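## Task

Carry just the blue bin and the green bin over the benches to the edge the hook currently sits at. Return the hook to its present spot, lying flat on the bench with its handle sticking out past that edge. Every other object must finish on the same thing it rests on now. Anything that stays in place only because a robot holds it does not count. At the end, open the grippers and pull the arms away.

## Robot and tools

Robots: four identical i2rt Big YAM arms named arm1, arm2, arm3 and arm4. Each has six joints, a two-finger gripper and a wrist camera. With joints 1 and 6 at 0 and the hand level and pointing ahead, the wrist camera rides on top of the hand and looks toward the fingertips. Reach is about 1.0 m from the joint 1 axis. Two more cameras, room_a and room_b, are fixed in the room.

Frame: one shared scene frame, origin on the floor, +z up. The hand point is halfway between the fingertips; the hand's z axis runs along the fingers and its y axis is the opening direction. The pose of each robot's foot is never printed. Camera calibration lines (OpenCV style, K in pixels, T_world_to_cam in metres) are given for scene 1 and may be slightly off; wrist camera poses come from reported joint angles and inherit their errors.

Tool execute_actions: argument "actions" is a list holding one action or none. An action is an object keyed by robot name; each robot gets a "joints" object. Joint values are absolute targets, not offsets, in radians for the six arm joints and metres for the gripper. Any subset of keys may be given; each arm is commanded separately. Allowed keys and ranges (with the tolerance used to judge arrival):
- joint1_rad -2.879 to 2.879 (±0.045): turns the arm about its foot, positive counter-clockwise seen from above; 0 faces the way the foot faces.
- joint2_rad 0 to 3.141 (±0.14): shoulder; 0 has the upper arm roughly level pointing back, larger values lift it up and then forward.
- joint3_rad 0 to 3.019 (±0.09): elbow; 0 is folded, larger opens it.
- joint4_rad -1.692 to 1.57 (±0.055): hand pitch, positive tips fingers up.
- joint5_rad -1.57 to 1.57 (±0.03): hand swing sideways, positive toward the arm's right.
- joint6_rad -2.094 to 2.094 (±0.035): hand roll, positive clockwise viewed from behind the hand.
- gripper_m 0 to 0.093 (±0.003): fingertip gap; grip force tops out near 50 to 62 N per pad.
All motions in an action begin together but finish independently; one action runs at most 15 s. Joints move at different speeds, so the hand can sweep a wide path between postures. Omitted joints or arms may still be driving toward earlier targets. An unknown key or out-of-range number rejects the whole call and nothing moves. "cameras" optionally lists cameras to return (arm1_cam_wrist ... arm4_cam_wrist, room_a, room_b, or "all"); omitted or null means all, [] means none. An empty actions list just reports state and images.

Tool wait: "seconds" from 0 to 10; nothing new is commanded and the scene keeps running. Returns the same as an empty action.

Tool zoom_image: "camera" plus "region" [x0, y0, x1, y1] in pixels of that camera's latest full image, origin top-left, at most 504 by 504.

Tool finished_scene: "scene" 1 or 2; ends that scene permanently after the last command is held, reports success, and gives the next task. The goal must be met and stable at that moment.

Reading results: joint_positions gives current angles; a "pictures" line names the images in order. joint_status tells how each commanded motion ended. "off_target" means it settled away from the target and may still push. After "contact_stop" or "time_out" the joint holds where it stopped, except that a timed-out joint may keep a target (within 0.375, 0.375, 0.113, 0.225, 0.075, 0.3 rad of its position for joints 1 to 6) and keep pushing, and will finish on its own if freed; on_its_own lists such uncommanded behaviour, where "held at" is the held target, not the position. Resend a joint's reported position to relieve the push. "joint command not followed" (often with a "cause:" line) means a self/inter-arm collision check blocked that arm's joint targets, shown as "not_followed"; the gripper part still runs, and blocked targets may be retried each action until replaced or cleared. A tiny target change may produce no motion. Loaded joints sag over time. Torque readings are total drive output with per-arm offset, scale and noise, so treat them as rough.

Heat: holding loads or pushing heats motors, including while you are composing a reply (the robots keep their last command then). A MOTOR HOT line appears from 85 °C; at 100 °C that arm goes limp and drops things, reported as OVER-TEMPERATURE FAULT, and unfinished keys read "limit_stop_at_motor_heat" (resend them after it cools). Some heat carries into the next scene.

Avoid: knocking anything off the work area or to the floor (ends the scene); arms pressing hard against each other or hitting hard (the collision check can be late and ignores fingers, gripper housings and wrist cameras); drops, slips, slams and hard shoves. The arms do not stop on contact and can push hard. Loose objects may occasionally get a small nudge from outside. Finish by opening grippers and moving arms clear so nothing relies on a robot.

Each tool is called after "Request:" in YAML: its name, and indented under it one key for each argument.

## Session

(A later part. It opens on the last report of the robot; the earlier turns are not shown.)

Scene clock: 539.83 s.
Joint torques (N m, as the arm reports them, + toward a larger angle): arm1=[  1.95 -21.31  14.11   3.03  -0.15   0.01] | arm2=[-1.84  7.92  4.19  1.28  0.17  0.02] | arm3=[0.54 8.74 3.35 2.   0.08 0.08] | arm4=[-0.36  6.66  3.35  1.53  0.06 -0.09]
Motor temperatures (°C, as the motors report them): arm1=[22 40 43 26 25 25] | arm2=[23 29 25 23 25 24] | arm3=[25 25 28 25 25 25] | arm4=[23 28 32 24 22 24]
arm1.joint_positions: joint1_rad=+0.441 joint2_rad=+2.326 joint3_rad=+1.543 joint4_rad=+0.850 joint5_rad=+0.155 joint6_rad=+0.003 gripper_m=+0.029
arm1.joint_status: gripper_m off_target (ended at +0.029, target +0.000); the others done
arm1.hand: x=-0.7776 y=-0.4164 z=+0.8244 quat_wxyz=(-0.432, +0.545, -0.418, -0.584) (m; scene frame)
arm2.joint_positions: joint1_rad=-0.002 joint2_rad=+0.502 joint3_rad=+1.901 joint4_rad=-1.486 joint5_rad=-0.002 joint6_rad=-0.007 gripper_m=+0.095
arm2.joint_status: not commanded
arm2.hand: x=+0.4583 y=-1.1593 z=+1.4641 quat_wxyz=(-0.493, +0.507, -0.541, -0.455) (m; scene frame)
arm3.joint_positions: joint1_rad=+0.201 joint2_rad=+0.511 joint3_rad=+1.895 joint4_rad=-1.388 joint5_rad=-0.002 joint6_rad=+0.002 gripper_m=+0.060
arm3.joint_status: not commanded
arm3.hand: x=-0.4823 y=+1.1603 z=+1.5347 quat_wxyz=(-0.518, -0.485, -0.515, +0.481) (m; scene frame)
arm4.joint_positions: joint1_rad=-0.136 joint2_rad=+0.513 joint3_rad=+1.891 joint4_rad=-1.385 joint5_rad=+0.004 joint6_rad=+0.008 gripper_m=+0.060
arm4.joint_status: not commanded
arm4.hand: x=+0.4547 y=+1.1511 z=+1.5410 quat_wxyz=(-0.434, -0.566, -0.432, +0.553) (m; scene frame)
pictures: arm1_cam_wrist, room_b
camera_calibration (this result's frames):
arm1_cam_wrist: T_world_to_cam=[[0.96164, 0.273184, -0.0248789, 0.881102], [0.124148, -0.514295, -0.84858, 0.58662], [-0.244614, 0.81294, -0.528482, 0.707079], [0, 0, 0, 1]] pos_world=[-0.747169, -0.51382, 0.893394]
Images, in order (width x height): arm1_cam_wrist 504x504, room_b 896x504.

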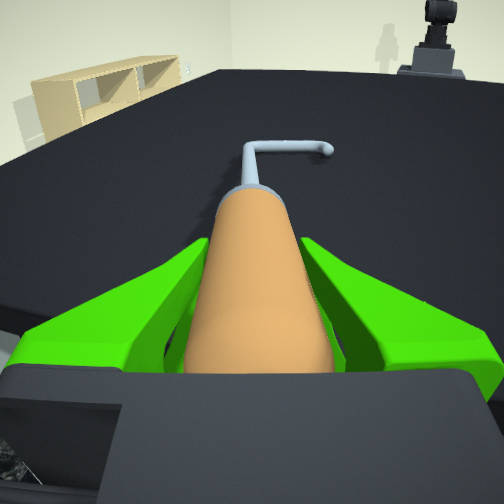

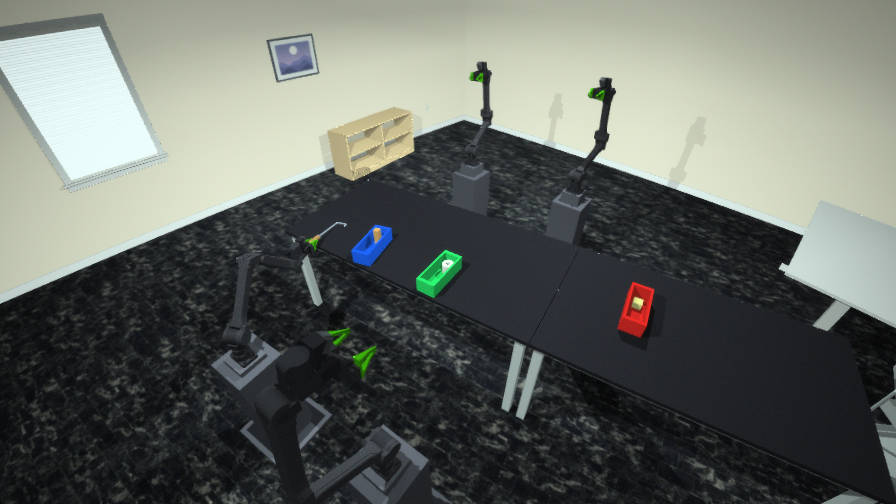

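Request:
execute_actions:
  actions:
    - {"arm1":{"joints":{"joint1_rad":0.448,"joint2_rad":2.36,"joint3_rad":1.60,"joint4_rad":0.885,"joint5_rad":0.154,"joint6_rad":0.0,"gripper_m":0}}}
  cameras: ["room_b", "arm1_cam_wrist"]

Scene clock: 543.27 s.
Joint torques (N m, as the arm reports them, + toward a larger angle): arm1=[  1.88 -19.13  13.52   2.42  -0.15   0.07] | arm2=[-2.16  7.75  4.21  1.29  0.16 -0.01] | arm3=[0.48 8.78 3.36 2.01 0.08 0.09] | arm4=[-1.49  5.86  3.4   1.75  0.01 -0.01]
Motor temperatures (°C, as the motors report them): arm1=[22 40 43 26 25 25] | arm2=[23 29 25 23 25 24] | arm3=[25 25 28 25 25 25] | arm4=[23 28 32 24 22 24]
arm1.joint_positions: joint1_rad=+0.442 joint2_rad=+2.349 joint3_rad=+1.545 joint4_rad=+0.867 joint5_rad=+0.155 joint6_rad=-0.004 gripper_m=+0.029
arm1.joint_status: gripper_m off_target (ended at +0.029, target +0.000); the others done
arm1.hand: x=-0.7781 y=-0.4171 z=+0.8110 quat_wxyz=(-0.433, +0.548, -0.417, -0.582) (m; scene frame)
arm2.joint_positions: joint1_rad=-0.002 joint2_rad=+0.502 joint3_rad=+1.901 joint4_rad=-1.486 joint5_rad=-0.002 joint6_rad=-0.007 gripper_m=+0.095
arm2.joint_status: not commanded
arm2.hand: x=+0.4583 y=-1.1593 z=+1.4641 quat_wxyz=(-0.493, +0.507, -0.541, -0.455) (m; scene frame)
arm3.joint_positions: joint1_rad=+0.201 joint2_rad=+0.511 joint3_rad=+1.895 joint4_rad=-1.388 joint5_rad=-0.002 joint6_rad=+0.002 gripper_m=+0.060
arm3.joint_status: not commanded
arm3.hand: x=-0.4823 y=+1.1603 z=+1.5347 quat_wxyz=(-0.518, -0.485, -0.515, +0.481) (m; scene frame)
arm4.joint_positions: joint1_rad=-0.136 joint2_rad=+0.513 joint3_rad=+1.891 joint4_rad=-1.385 joint5_rad=+0.004 joint6_rad=+0.008 gripper_m=+0.060
arm4.joint_status: not commanded
arm4.hand: x=+0.4547 y=+1.1511 z=+1.5410 quat_wxyz=(-0.434, -0.566, -0.432, +0.553) (m; scene frame)
pictures: arm1_cam_wrist, room_b
camera_calibration (this result's frames):
arm1_cam_wrist: T_world_to_cam=[[0.961696, 0.273558, -0.0174885, 0.875636], [0.13117, -0.515273, -0.846928, 0.578706], [-0.240696, 0.812194, -0.531419, 0.705546], [0, 0, 0, 1]] pos_world=[-0.748183, -0.514386, 0.880377]
Images, in order (width x height): arm1_cam_wrist 504x504, room_b 896x504.

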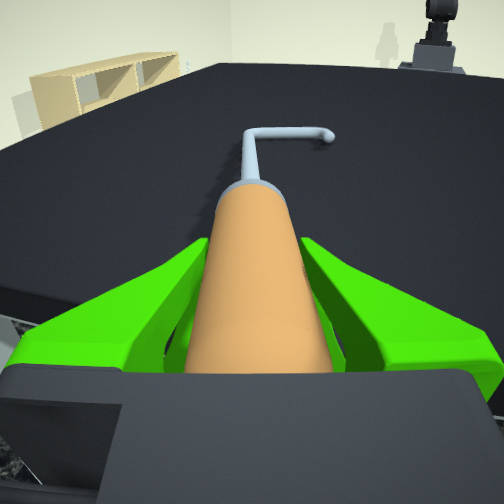

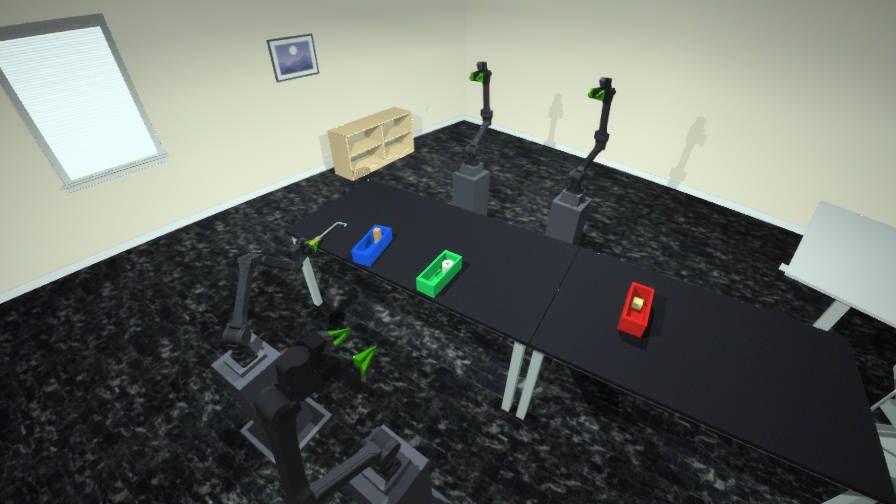

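Request:
execute_actions:
  actions:
    - {"arm1":{"joints":{"joint1_rad":0.448,"joint2_rad":2.415,"joint3_rad":1.64,"joint4_rad":1.11,"joint5_rad":0.154,"joint6_rad":0.0,"gripper_m":0}}}
  cameras: ["room_b", "arm1_cam_wrist"]

Scene clock: 551.13 s.
Joint torques (N m, as the arm reports them, + toward a larger angle): arm1=[  1.89 -22.01  13.42   3.75  -0.16   0.07] | arm2=[-2.06  7.71  4.18  1.29  0.16 -0.02] | arm3=[0.48 8.75 3.34 1.99 0.08 0.09] | arm4=[-1.23  5.67  3.45  1.47  0.   -0.05]
Motor temperatures (°C, as the motors report them): arm1=[22 39 43 26 25 25] | arm2=[23 29 25 23 25 24] | arm3=[25 25 28 25 25 25] | arm4=[23 28 32 24 22 24]
arm1.joint_positions: joint1_rad=+0.442 joint2_rad=+2.436 joint3_rad=+1.582 joint4_rad=+1.053 joint5_rad=+0.155 joint6_rad=-0.004 gripper_m=+0.029
arm1.joint_status: joint4_rad time_out (moved +0.186 of +0.243); gripper_m off_target (ended at +0.029, target +0.000); the others done
arm1.on_its_own: joint4_rad reads +1.053 and still pushes toward +1.110 since a time_out
arm1.hand: x=-0.7780 y=-0.4175 z=+0.8030 quat_wxyz=(-0.454, +0.503, -0.393, -0.622) (m; scene frame)
arm2.joint_positions: joint1_rad=-0.002 joint2_rad=+0.502 joint3_rad=+1.901 joint4_rad=-1.486 joint5_rad=-0.002 joint6_rad=-0.007 gripper_m=+0.095
arm2.joint_status: not commanded
arm2.hand: x=+0.4583 y=-1.1593 z=+1.4641 quat_wxyz=(-0.493, +0.507, -0.541, -0.455) (m; scene frame)
arm3.joint_positions: joint1_rad=+0.201 joint2_rad=+0.511 joint3_rad=+1.895 joint4_rad=-1.388 joint5_rad=-0.002 joint6_rad=+0.002 gripper_m=+0.060
arm3.joint_status: not commanded
arm3.hand: x=-0.4823 y=+1.1603 z=+1.5347 quat_wxyz=(-0.518, -0.485, -0.515, +0.481) (m; scene frame)
arm4.joint_positions: joint1_rad=-0.136 joint2_rad=+0.513 joint3_rad=+1.891 joint4_rad=-1.385 joint5_rad=+0.004 joint6_rad=+0.008 gripper_m=+0.060
arm4.joint_status: not commanded
arm4.hand: x=+0.4547 y=+1.1511 z=+1.5410 quat_wxyz=(-0.434, -0.566, -0.432, +0.553) (m; scene frame)
pictures: arm1_cam_wrist, room_b
camera_calibration (this result's frames):
arm1_cam_wrist: T_world_to_cam=[[0.960317, 0.276188, -0.0388797, 0.892681], [0.0801433, -0.406765, -0.910011, 0.627954], [-0.267149, 0.870782, -0.412758, 0.610247], [0, 0, 0, 1]] pos_world=[-0.744556, -0.522511, 0.858036]
Images, in order (width x height): arm1_cam_wrist 504x504, room_b 896x504.

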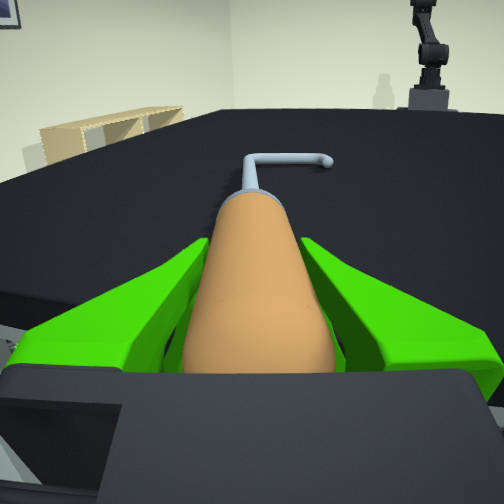

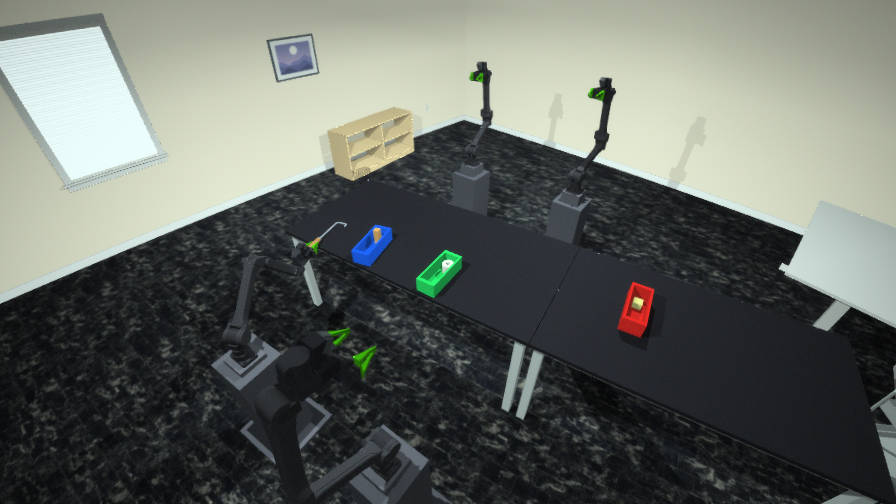

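Request:
execute_actions:
  actions:
    - {"arm1":{"joints":{"joint1_rad":0.448,"joint2_rad":2.46,"joint3_rad":1.64,"joint4_rad":1.09,"joint5_rad":0.154,"joint6_rad":0.0,"gripper_m":0}}}
  cameras: ["room_b", "arm1_cam_wrist"]

Request:
zoom_image:
  camera: "room_b"
  region: [270, 200, 370, 270]

Scene clock: 554.67 s.
Joint torques (N m, as the arm reports them, + toward a larger angle): arm1=[  1.95 -20.05  13.14   2.63  -0.14   0.07] | arm2=[-2.19  7.84  4.25  1.31  0.16  0.02] | arm3=[0.54 8.8  3.35 2.   0.08 0.09] | arm4=[-0.79  6.11  3.45  2.01  0.03 -0.02]
Motor temperatures (°C, as the motors report them): arm1=[22 39 43 26 25 25] | arm2=[23 29 25 23 25 24] | arm3=[25 25 28 25 25 25] | arm4=[23 28 32 24 22 24]
arm1.joint_positions: joint1_rad=+0.442 joint2_rad=+2.459 joint3_rad=+1.583 joint4_rad=+1.062 joint5_rad=+0.155 joint6_rad=-0.004 gripper_m=+0.029
arm1.joint_status: gripper_m off_target (ended at +0.029, target +0.000); the others done
arm1.hand: x=-0.7775 y=-0.4190 z=+0.7867 quat_wxyz=(-0.452, +0.507, -0.395, -0.618) (m; scene frame)
arm2.joint_positions: joint1_rad=-0.002 joint2_rad=+0.502 joint3_rad=+1.901 joint4_rad=-1.486 joint5_rad=-0.002 joint6_rad=-0.007 gripper_m=+0.095
arm2.joint_status: not commanded
arm2.hand: x=+0.4583 y=-1.1593 z=+1.4641 quat_wxyz=(-0.493, +0.507, -0.541, -0.455) (m; scene frame)
arm3.joint_positions: joint1_rad=+0.201 joint2_rad=+0.511 joint3_rad=+1.895 joint4_rad=-1.388 joint5_rad=-0.002 joint6_rad=+0.002 gripper_m=+0.060
arm3.joint_status: not commanded
arm3.hand: x=-0.4823 y=+1.1603 z=+1.5347 quat_wxyz=(-0.518, -0.485, -0.515, +0.481) (m; scene frame)
arm4.joint_positions: joint1_rad=-0.136 joint2_rad=+0.513 joint3_rad=+1.891 joint4_rad=-1.385 joint5_rad=+0.004 joint6_rad=+0.008 gripper_m=+0.060
arm4.joint_status: not commanded
arm4.hand: x=+0.4547 y=+1.1511 z=+1.5410 quat_wxyz=(-0.434, -0.566, -0.432, +0.553) (m; scene frame)
pictures: arm1_cam_wrist, room_b
camera_calibration (this result's frames):
arm1_cam_wrist: T_world_to_cam=[[0.960394, 0.276197, -0.0368555, 0.890446], [0.0852137, -0.417053, -0.904879, 0.608103], [-0.265295, 0.8659, -0.424071, 0.613259], [0, 0, 0, 1]] pos_world=[-0.744304, -0.523348, 0.843142]
Images, in order (width x height): arm1_cam_wrist 504x504, room_b 896x504.

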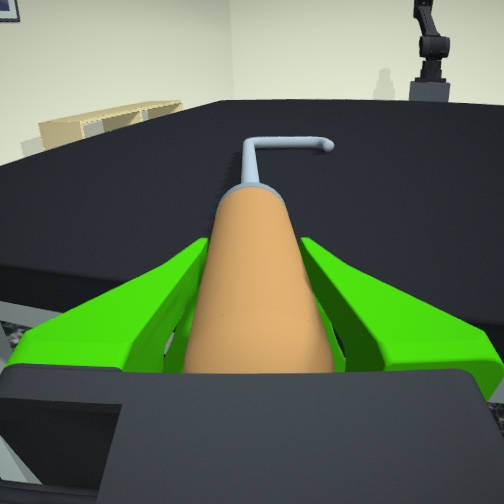

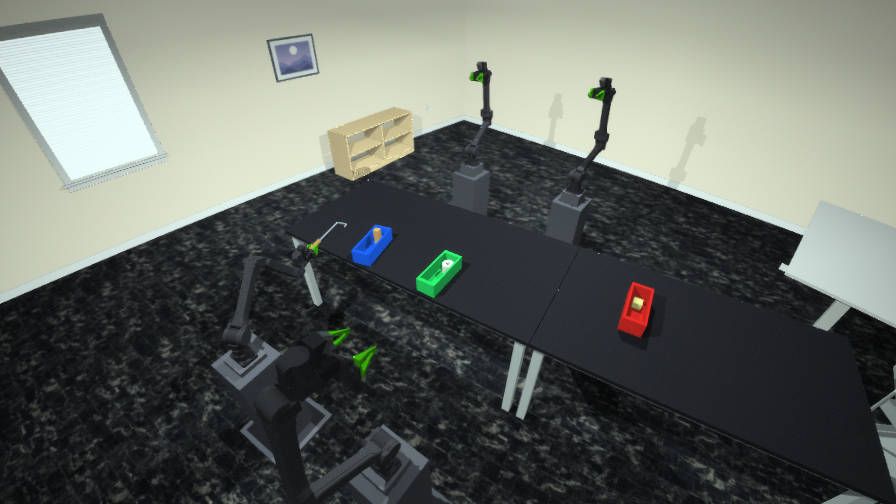

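Region (270, 200, 370, 270) of room_b's 896x504 image, scaled by 5.040, with more detail than that image has; it fills the top 353 rows of this view, and the rest is white.

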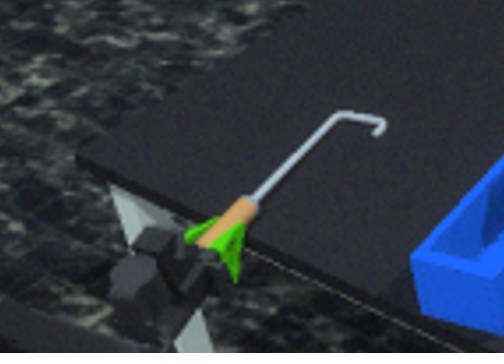

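Request:
execute_actions:
  actions:
    - {"arm1":{"joints":{"gripper_m":0.093}}}
  cameras: ["arm1_cam_wrist"]

Request:
execute_actions:
  actions:
    - {"arm1":{"joints":{"joint1_rad":0.47,"joint2_rad":2.2,"joint3_rad":1.2,"joint4_rad":1.09,"joint5_rad":0.18,"joint6_rad":0.0,"gripper_m":0.093}}}
  cameras: ["arm1_cam_wrist","room_b"]

Scene clock: 561.77 s.
Joint torques (N m, as the arm reports them, + toward a larger angle): arm1=[  1.83 -20.25  12.12   2.36  -0.15   0.07] | arm2=[-1.91  7.91  4.29  1.23  0.16 -0.01] | arm3=[0.54 8.78 3.36 1.99 0.09 0.08] | arm4=[-0.96  6.35  3.43  1.57  0.06 -0.03]
Motor temperatures (°C, as the motors report them): arm1=[22 39 43 26 25 25] | arm2=[23 29 25 23 25 24] | arm3=[25 25 28 25 25 25] | arm4=[23 27 32 24 22 24]
arm1.joint_positions: joint1_rad=+0.442 joint2_rad=+2.459 joint3_rad=+1.595 joint4_rad=+1.071 joint5_rad=+0.155 joint6_rad=-0.004 gripper_m=+0.093
arm1.joint_status: all done
arm1.hand: x=-0.7786 y=-0.4165 z=+0.7947 quat_wxyz=(-0.455, +0.500, -0.391, -0.624) (m; scene frame)
arm2.joint_positions: joint1_rad=-0.002 joint2_rad=+0.502 joint3_rad=+1.901 joint4_rad=-1.486 joint5_rad=-0.002 joint6_rad=-0.007 gripper_m=+0.095
arm2.joint_status: not commanded
arm2.hand: x=+0.4583 y=-1.1593 z=+1.4641 quat_wxyz=(-0.493, +0.507, -0.541, -0.455) (m; scene frame)
arm3.joint_positions: joint1_rad=+0.201 joint2_rad=+0.511 joint3_rad=+1.895 joint4_rad=-1.388 joint5_rad=-0.002 joint6_rad=+0.002 gripper_m=+0.060
arm3.joint_status: not commanded
arm3.hand: x=-0.4823 y=+1.1603 z=+1.5347 quat_wxyz=(-0.518, -0.485, -0.515, +0.481) (m; scene frame)
arm4.joint_positions: joint1_rad=-0.136 joint2_rad=+0.513 joint3_rad=+1.891 joint4_rad=-1.385 joint5_rad=+0.004 joint6_rad=+0.008 gripper_m=+0.060
arm4.joint_status: not commanded
arm4.hand: x=+0.4547 y=+1.1511 z=+1.5410 quat_wxyz=(-0.434, -0.566, -0.432, +0.553) (m; scene frame)
pictures: arm1_cam_wrist
camera_calibration (this result's frames):
arm1_cam_wrist: T_world_to_cam=[[0.960097, 0.276786, -0.0400494, 0.893652], [0.077248, -0.40009, -0.913214, 0.623854], [-0.268788, 0.87368, -0.405506, 0.599993], [0, 0, 0, 1]] pos_world=[-0.744913, -0.521954, 0.848803]
Images, in order (width x height): arm1_cam_wrist 504x504.

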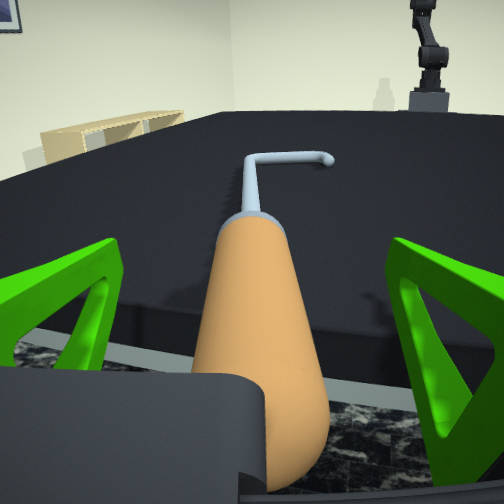

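Scene clock: 563.03 s.
Joint torques (N m, as the arm reports them, + toward a larger angle): arm1=[  0.7  -15.72   7.62   2.08   0.01   0.06] | arm2=[-1.92  7.72  4.23  1.24  0.16  0.  ] | arm3=[0.52 8.82 3.37 1.99 0.08 0.08] | arm4=[-1.55  6.14  3.36  1.65  0.02 -0.11]
Motor temperatures (°C, as the motors report them): arm1=[22 39 42 26 25 25] | arm2=[23 29 25 23 25 24] | arm3=[25 25 28 25 25 25] | arm4=[23 27 32 24 22 24]
arm1.joint_positions: joint1_rad=+0.471 joint2_rad=+2.192 joint3_rad=+1.194 joint4_rad=+1.080 joint5_rad=+0.178 joint6_rad=-0.004 gripper_m=+0.093
arm1.joint_status: all done
arm1.hand: x=-0.7532 y=-0.5125 z=+0.8171 quat_wxyz=(-0.434, +0.543, -0.413, -0.589) (m; scene frame)
arm2.joint_positions: joint1_rad=-0.002 joint2_rad=+0.502 joint3_rad=+1.901 joint4_rad=-1.486 joint5_rad=-0.002 joint6_rad=-0.007 gripper_m=+0.095
arm2.joint_status: not commanded
arm2.hand: x=+0.4583 y=-1.1593 z=+1.4641 quat_wxyz=(-0.493, +0.507, -0.541, -0.455) (m; scene frame)
arm3.joint_positions: joint1_rad=+0.201 joint2_rad=+0.511 joint3_rad=+1.895 joint4_rad=-1.388 joint5_rad=-0.002 joint6_rad=+0.002 gripper_m=+0.060
arm3.joint_status: not commanded
arm3.hand: x=-0.4823 y=+1.1603 z=+1.5347 quat_wxyz=(-0.518, -0.485, -0.515, +0.481) (m; scene frame)
arm4.joint_positions: joint1_rad=-0.136 joint2_rad=+0.513 joint3_rad=+1.891 joint4_rad=-1.385 joint5_rad=+0.004 joint6_rad=+0.008 gripper_m=+0.060
arm4.joint_status: not commanded
arm4.hand: x=+0.4547 y=+1.1511 z=+1.5410 quat_wxyz=(-0.434, -0.566, -0.432, +0.553) (m; scene frame)
pictures: arm1_cam_wrist, room_b
camera_calibration (this result's frames):
arm1_cam_wrist: T_world_to_cam=[[0.959834, 0.279671, -0.0224061, 0.883652], [0.125831, -0.500477, -0.856557, 0.542818], [-0.250768, 0.819333, -0.515566, 0.775379], [0, 0, 0, 1]] pos_world=[-0.722022, -0.610758, 0.884513]
Images, in order (width x height): arm1_cam_wrist 504x504, room_b 896x504.

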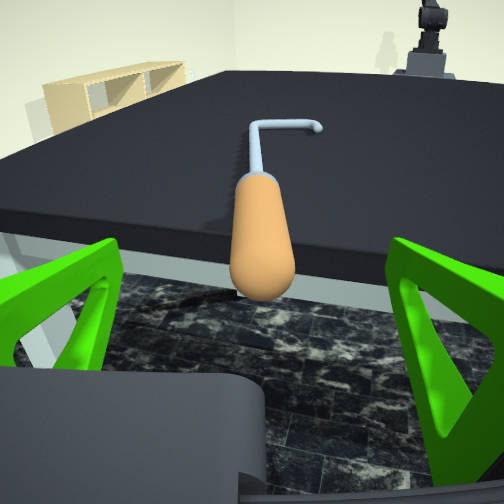

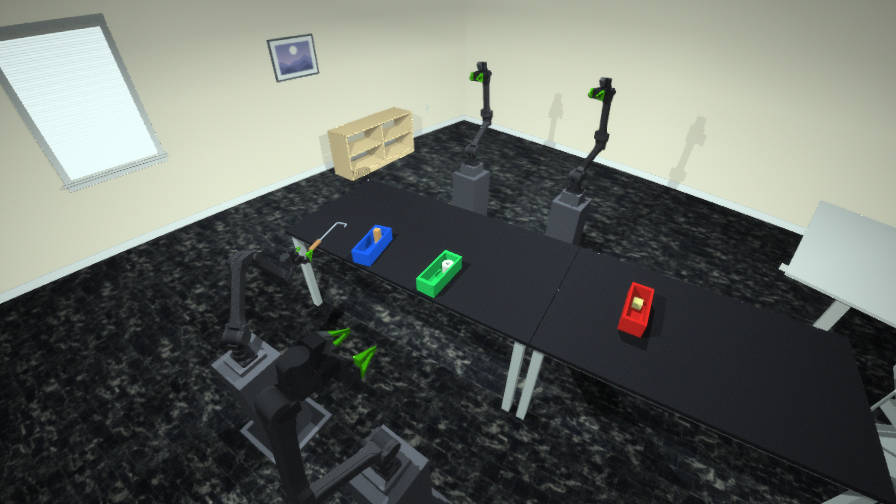

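Request:
execute_actions:
  actions:
    - {"arm1":{"joints":{"joint2_rad":1.5,"joint3_rad":1.2,"joint4_rad":0.5}}}
  cameras: ["room_b","room_a"]

Request:
finished_scene:
  scene: 1

Scene clock: 566.63 s.
Joint torques (N m, as the arm reports them, + toward a larger angle): arm1=[ 1.05 -9.94 12.2   1.42 -0.01  0.06] | arm2=[-1.54  7.72  4.28  1.26  0.16  0.  ] | arm3=[0.54 8.77 3.37 2.   0.09 0.08] | arm4=[-0.23  6.3   3.41  1.47  0.   -0.1 ]
Motor temperatures (°C, as the motors report them): arm1=[22 39 42 26 25 25] | arm2=[23 29 25 23 25 24] | arm3=[25 25 28 25 25 25] | arm4=[23 27 32 24 22 24]
arm1.joint_positions: joint1_rad=+0.471 joint2_rad=+1.487 joint3_rad=+1.187 joint4_rad=+0.507 joint5_rad=+0.178 joint6_rad=-0.004 gripper_m=+0.093
arm1.joint_status: all done
arm1.hand: x=-0.7138 y=-0.5858 z=+1.1708 quat_wxyz=(-0.452, +0.501, -0.391, -0.626) (m; scene frame)
arm2.joint_positions: joint1_rad=-0.002 joint2_rad=+0.502 joint3_rad=+1.901 joint4_rad=-1.486 joint5_rad=-0.002 joint6_rad=-0.007 gripper_m=+0.095
arm2.joint_status: not commanded
arm2.hand: x=+0.4583 y=-1.1593 z=+1.4641 quat_wxyz=(-0.493, +0.507, -0.541, -0.455) (m; scene frame)
arm3.joint_positions: joint1_rad=+0.201 joint2_rad=+0.511 joint3_rad=+1.895 joint4_rad=-1.388 joint5_rad=-0.002 joint6_rad=+0.002 gripper_m=+0.060
arm3.joint_status: not commanded
arm3.hand: x=-0.4823 y=+1.1603 z=+1.5347 quat_wxyz=(-0.518, -0.485, -0.515, +0.481) (m; scene frame)
arm4.joint_positions: joint1_rad=-0.136 joint2_rad=+0.513 joint3_rad=+1.891 joint4_rad=-1.385 joint5_rad=+0.004 joint6_rad=+0.008 gripper_m=+0.060
arm4.joint_status: not commanded
arm4.hand: x=+0.4547 y=+1.1511 z=+1.5410 quat_wxyz=(-0.434, -0.566, -0.432, +0.553) (m; scene frame)
pictures: room_a, room_b
Images, in order (width x height): room_a 896x504, room_b 896x504.

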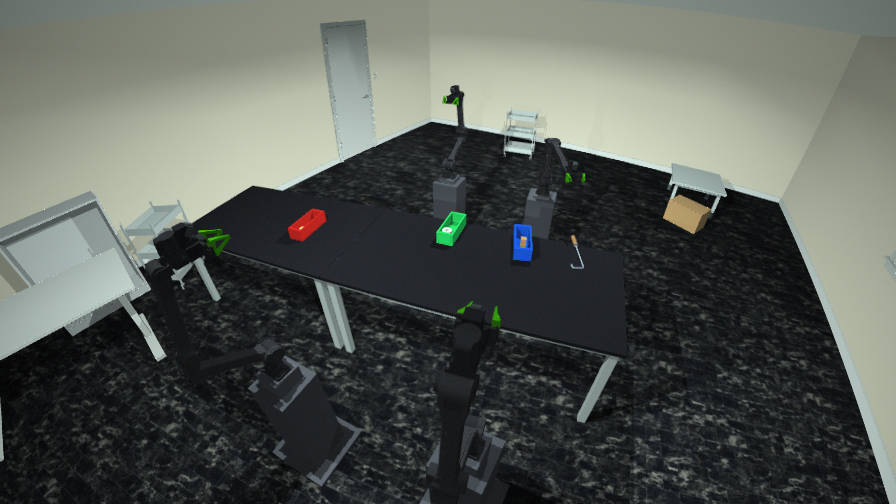

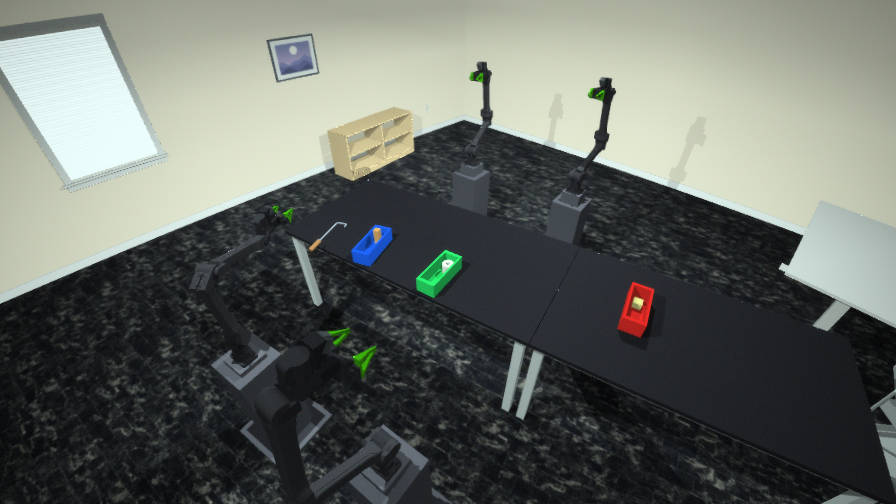

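The scene is finished: the task was done.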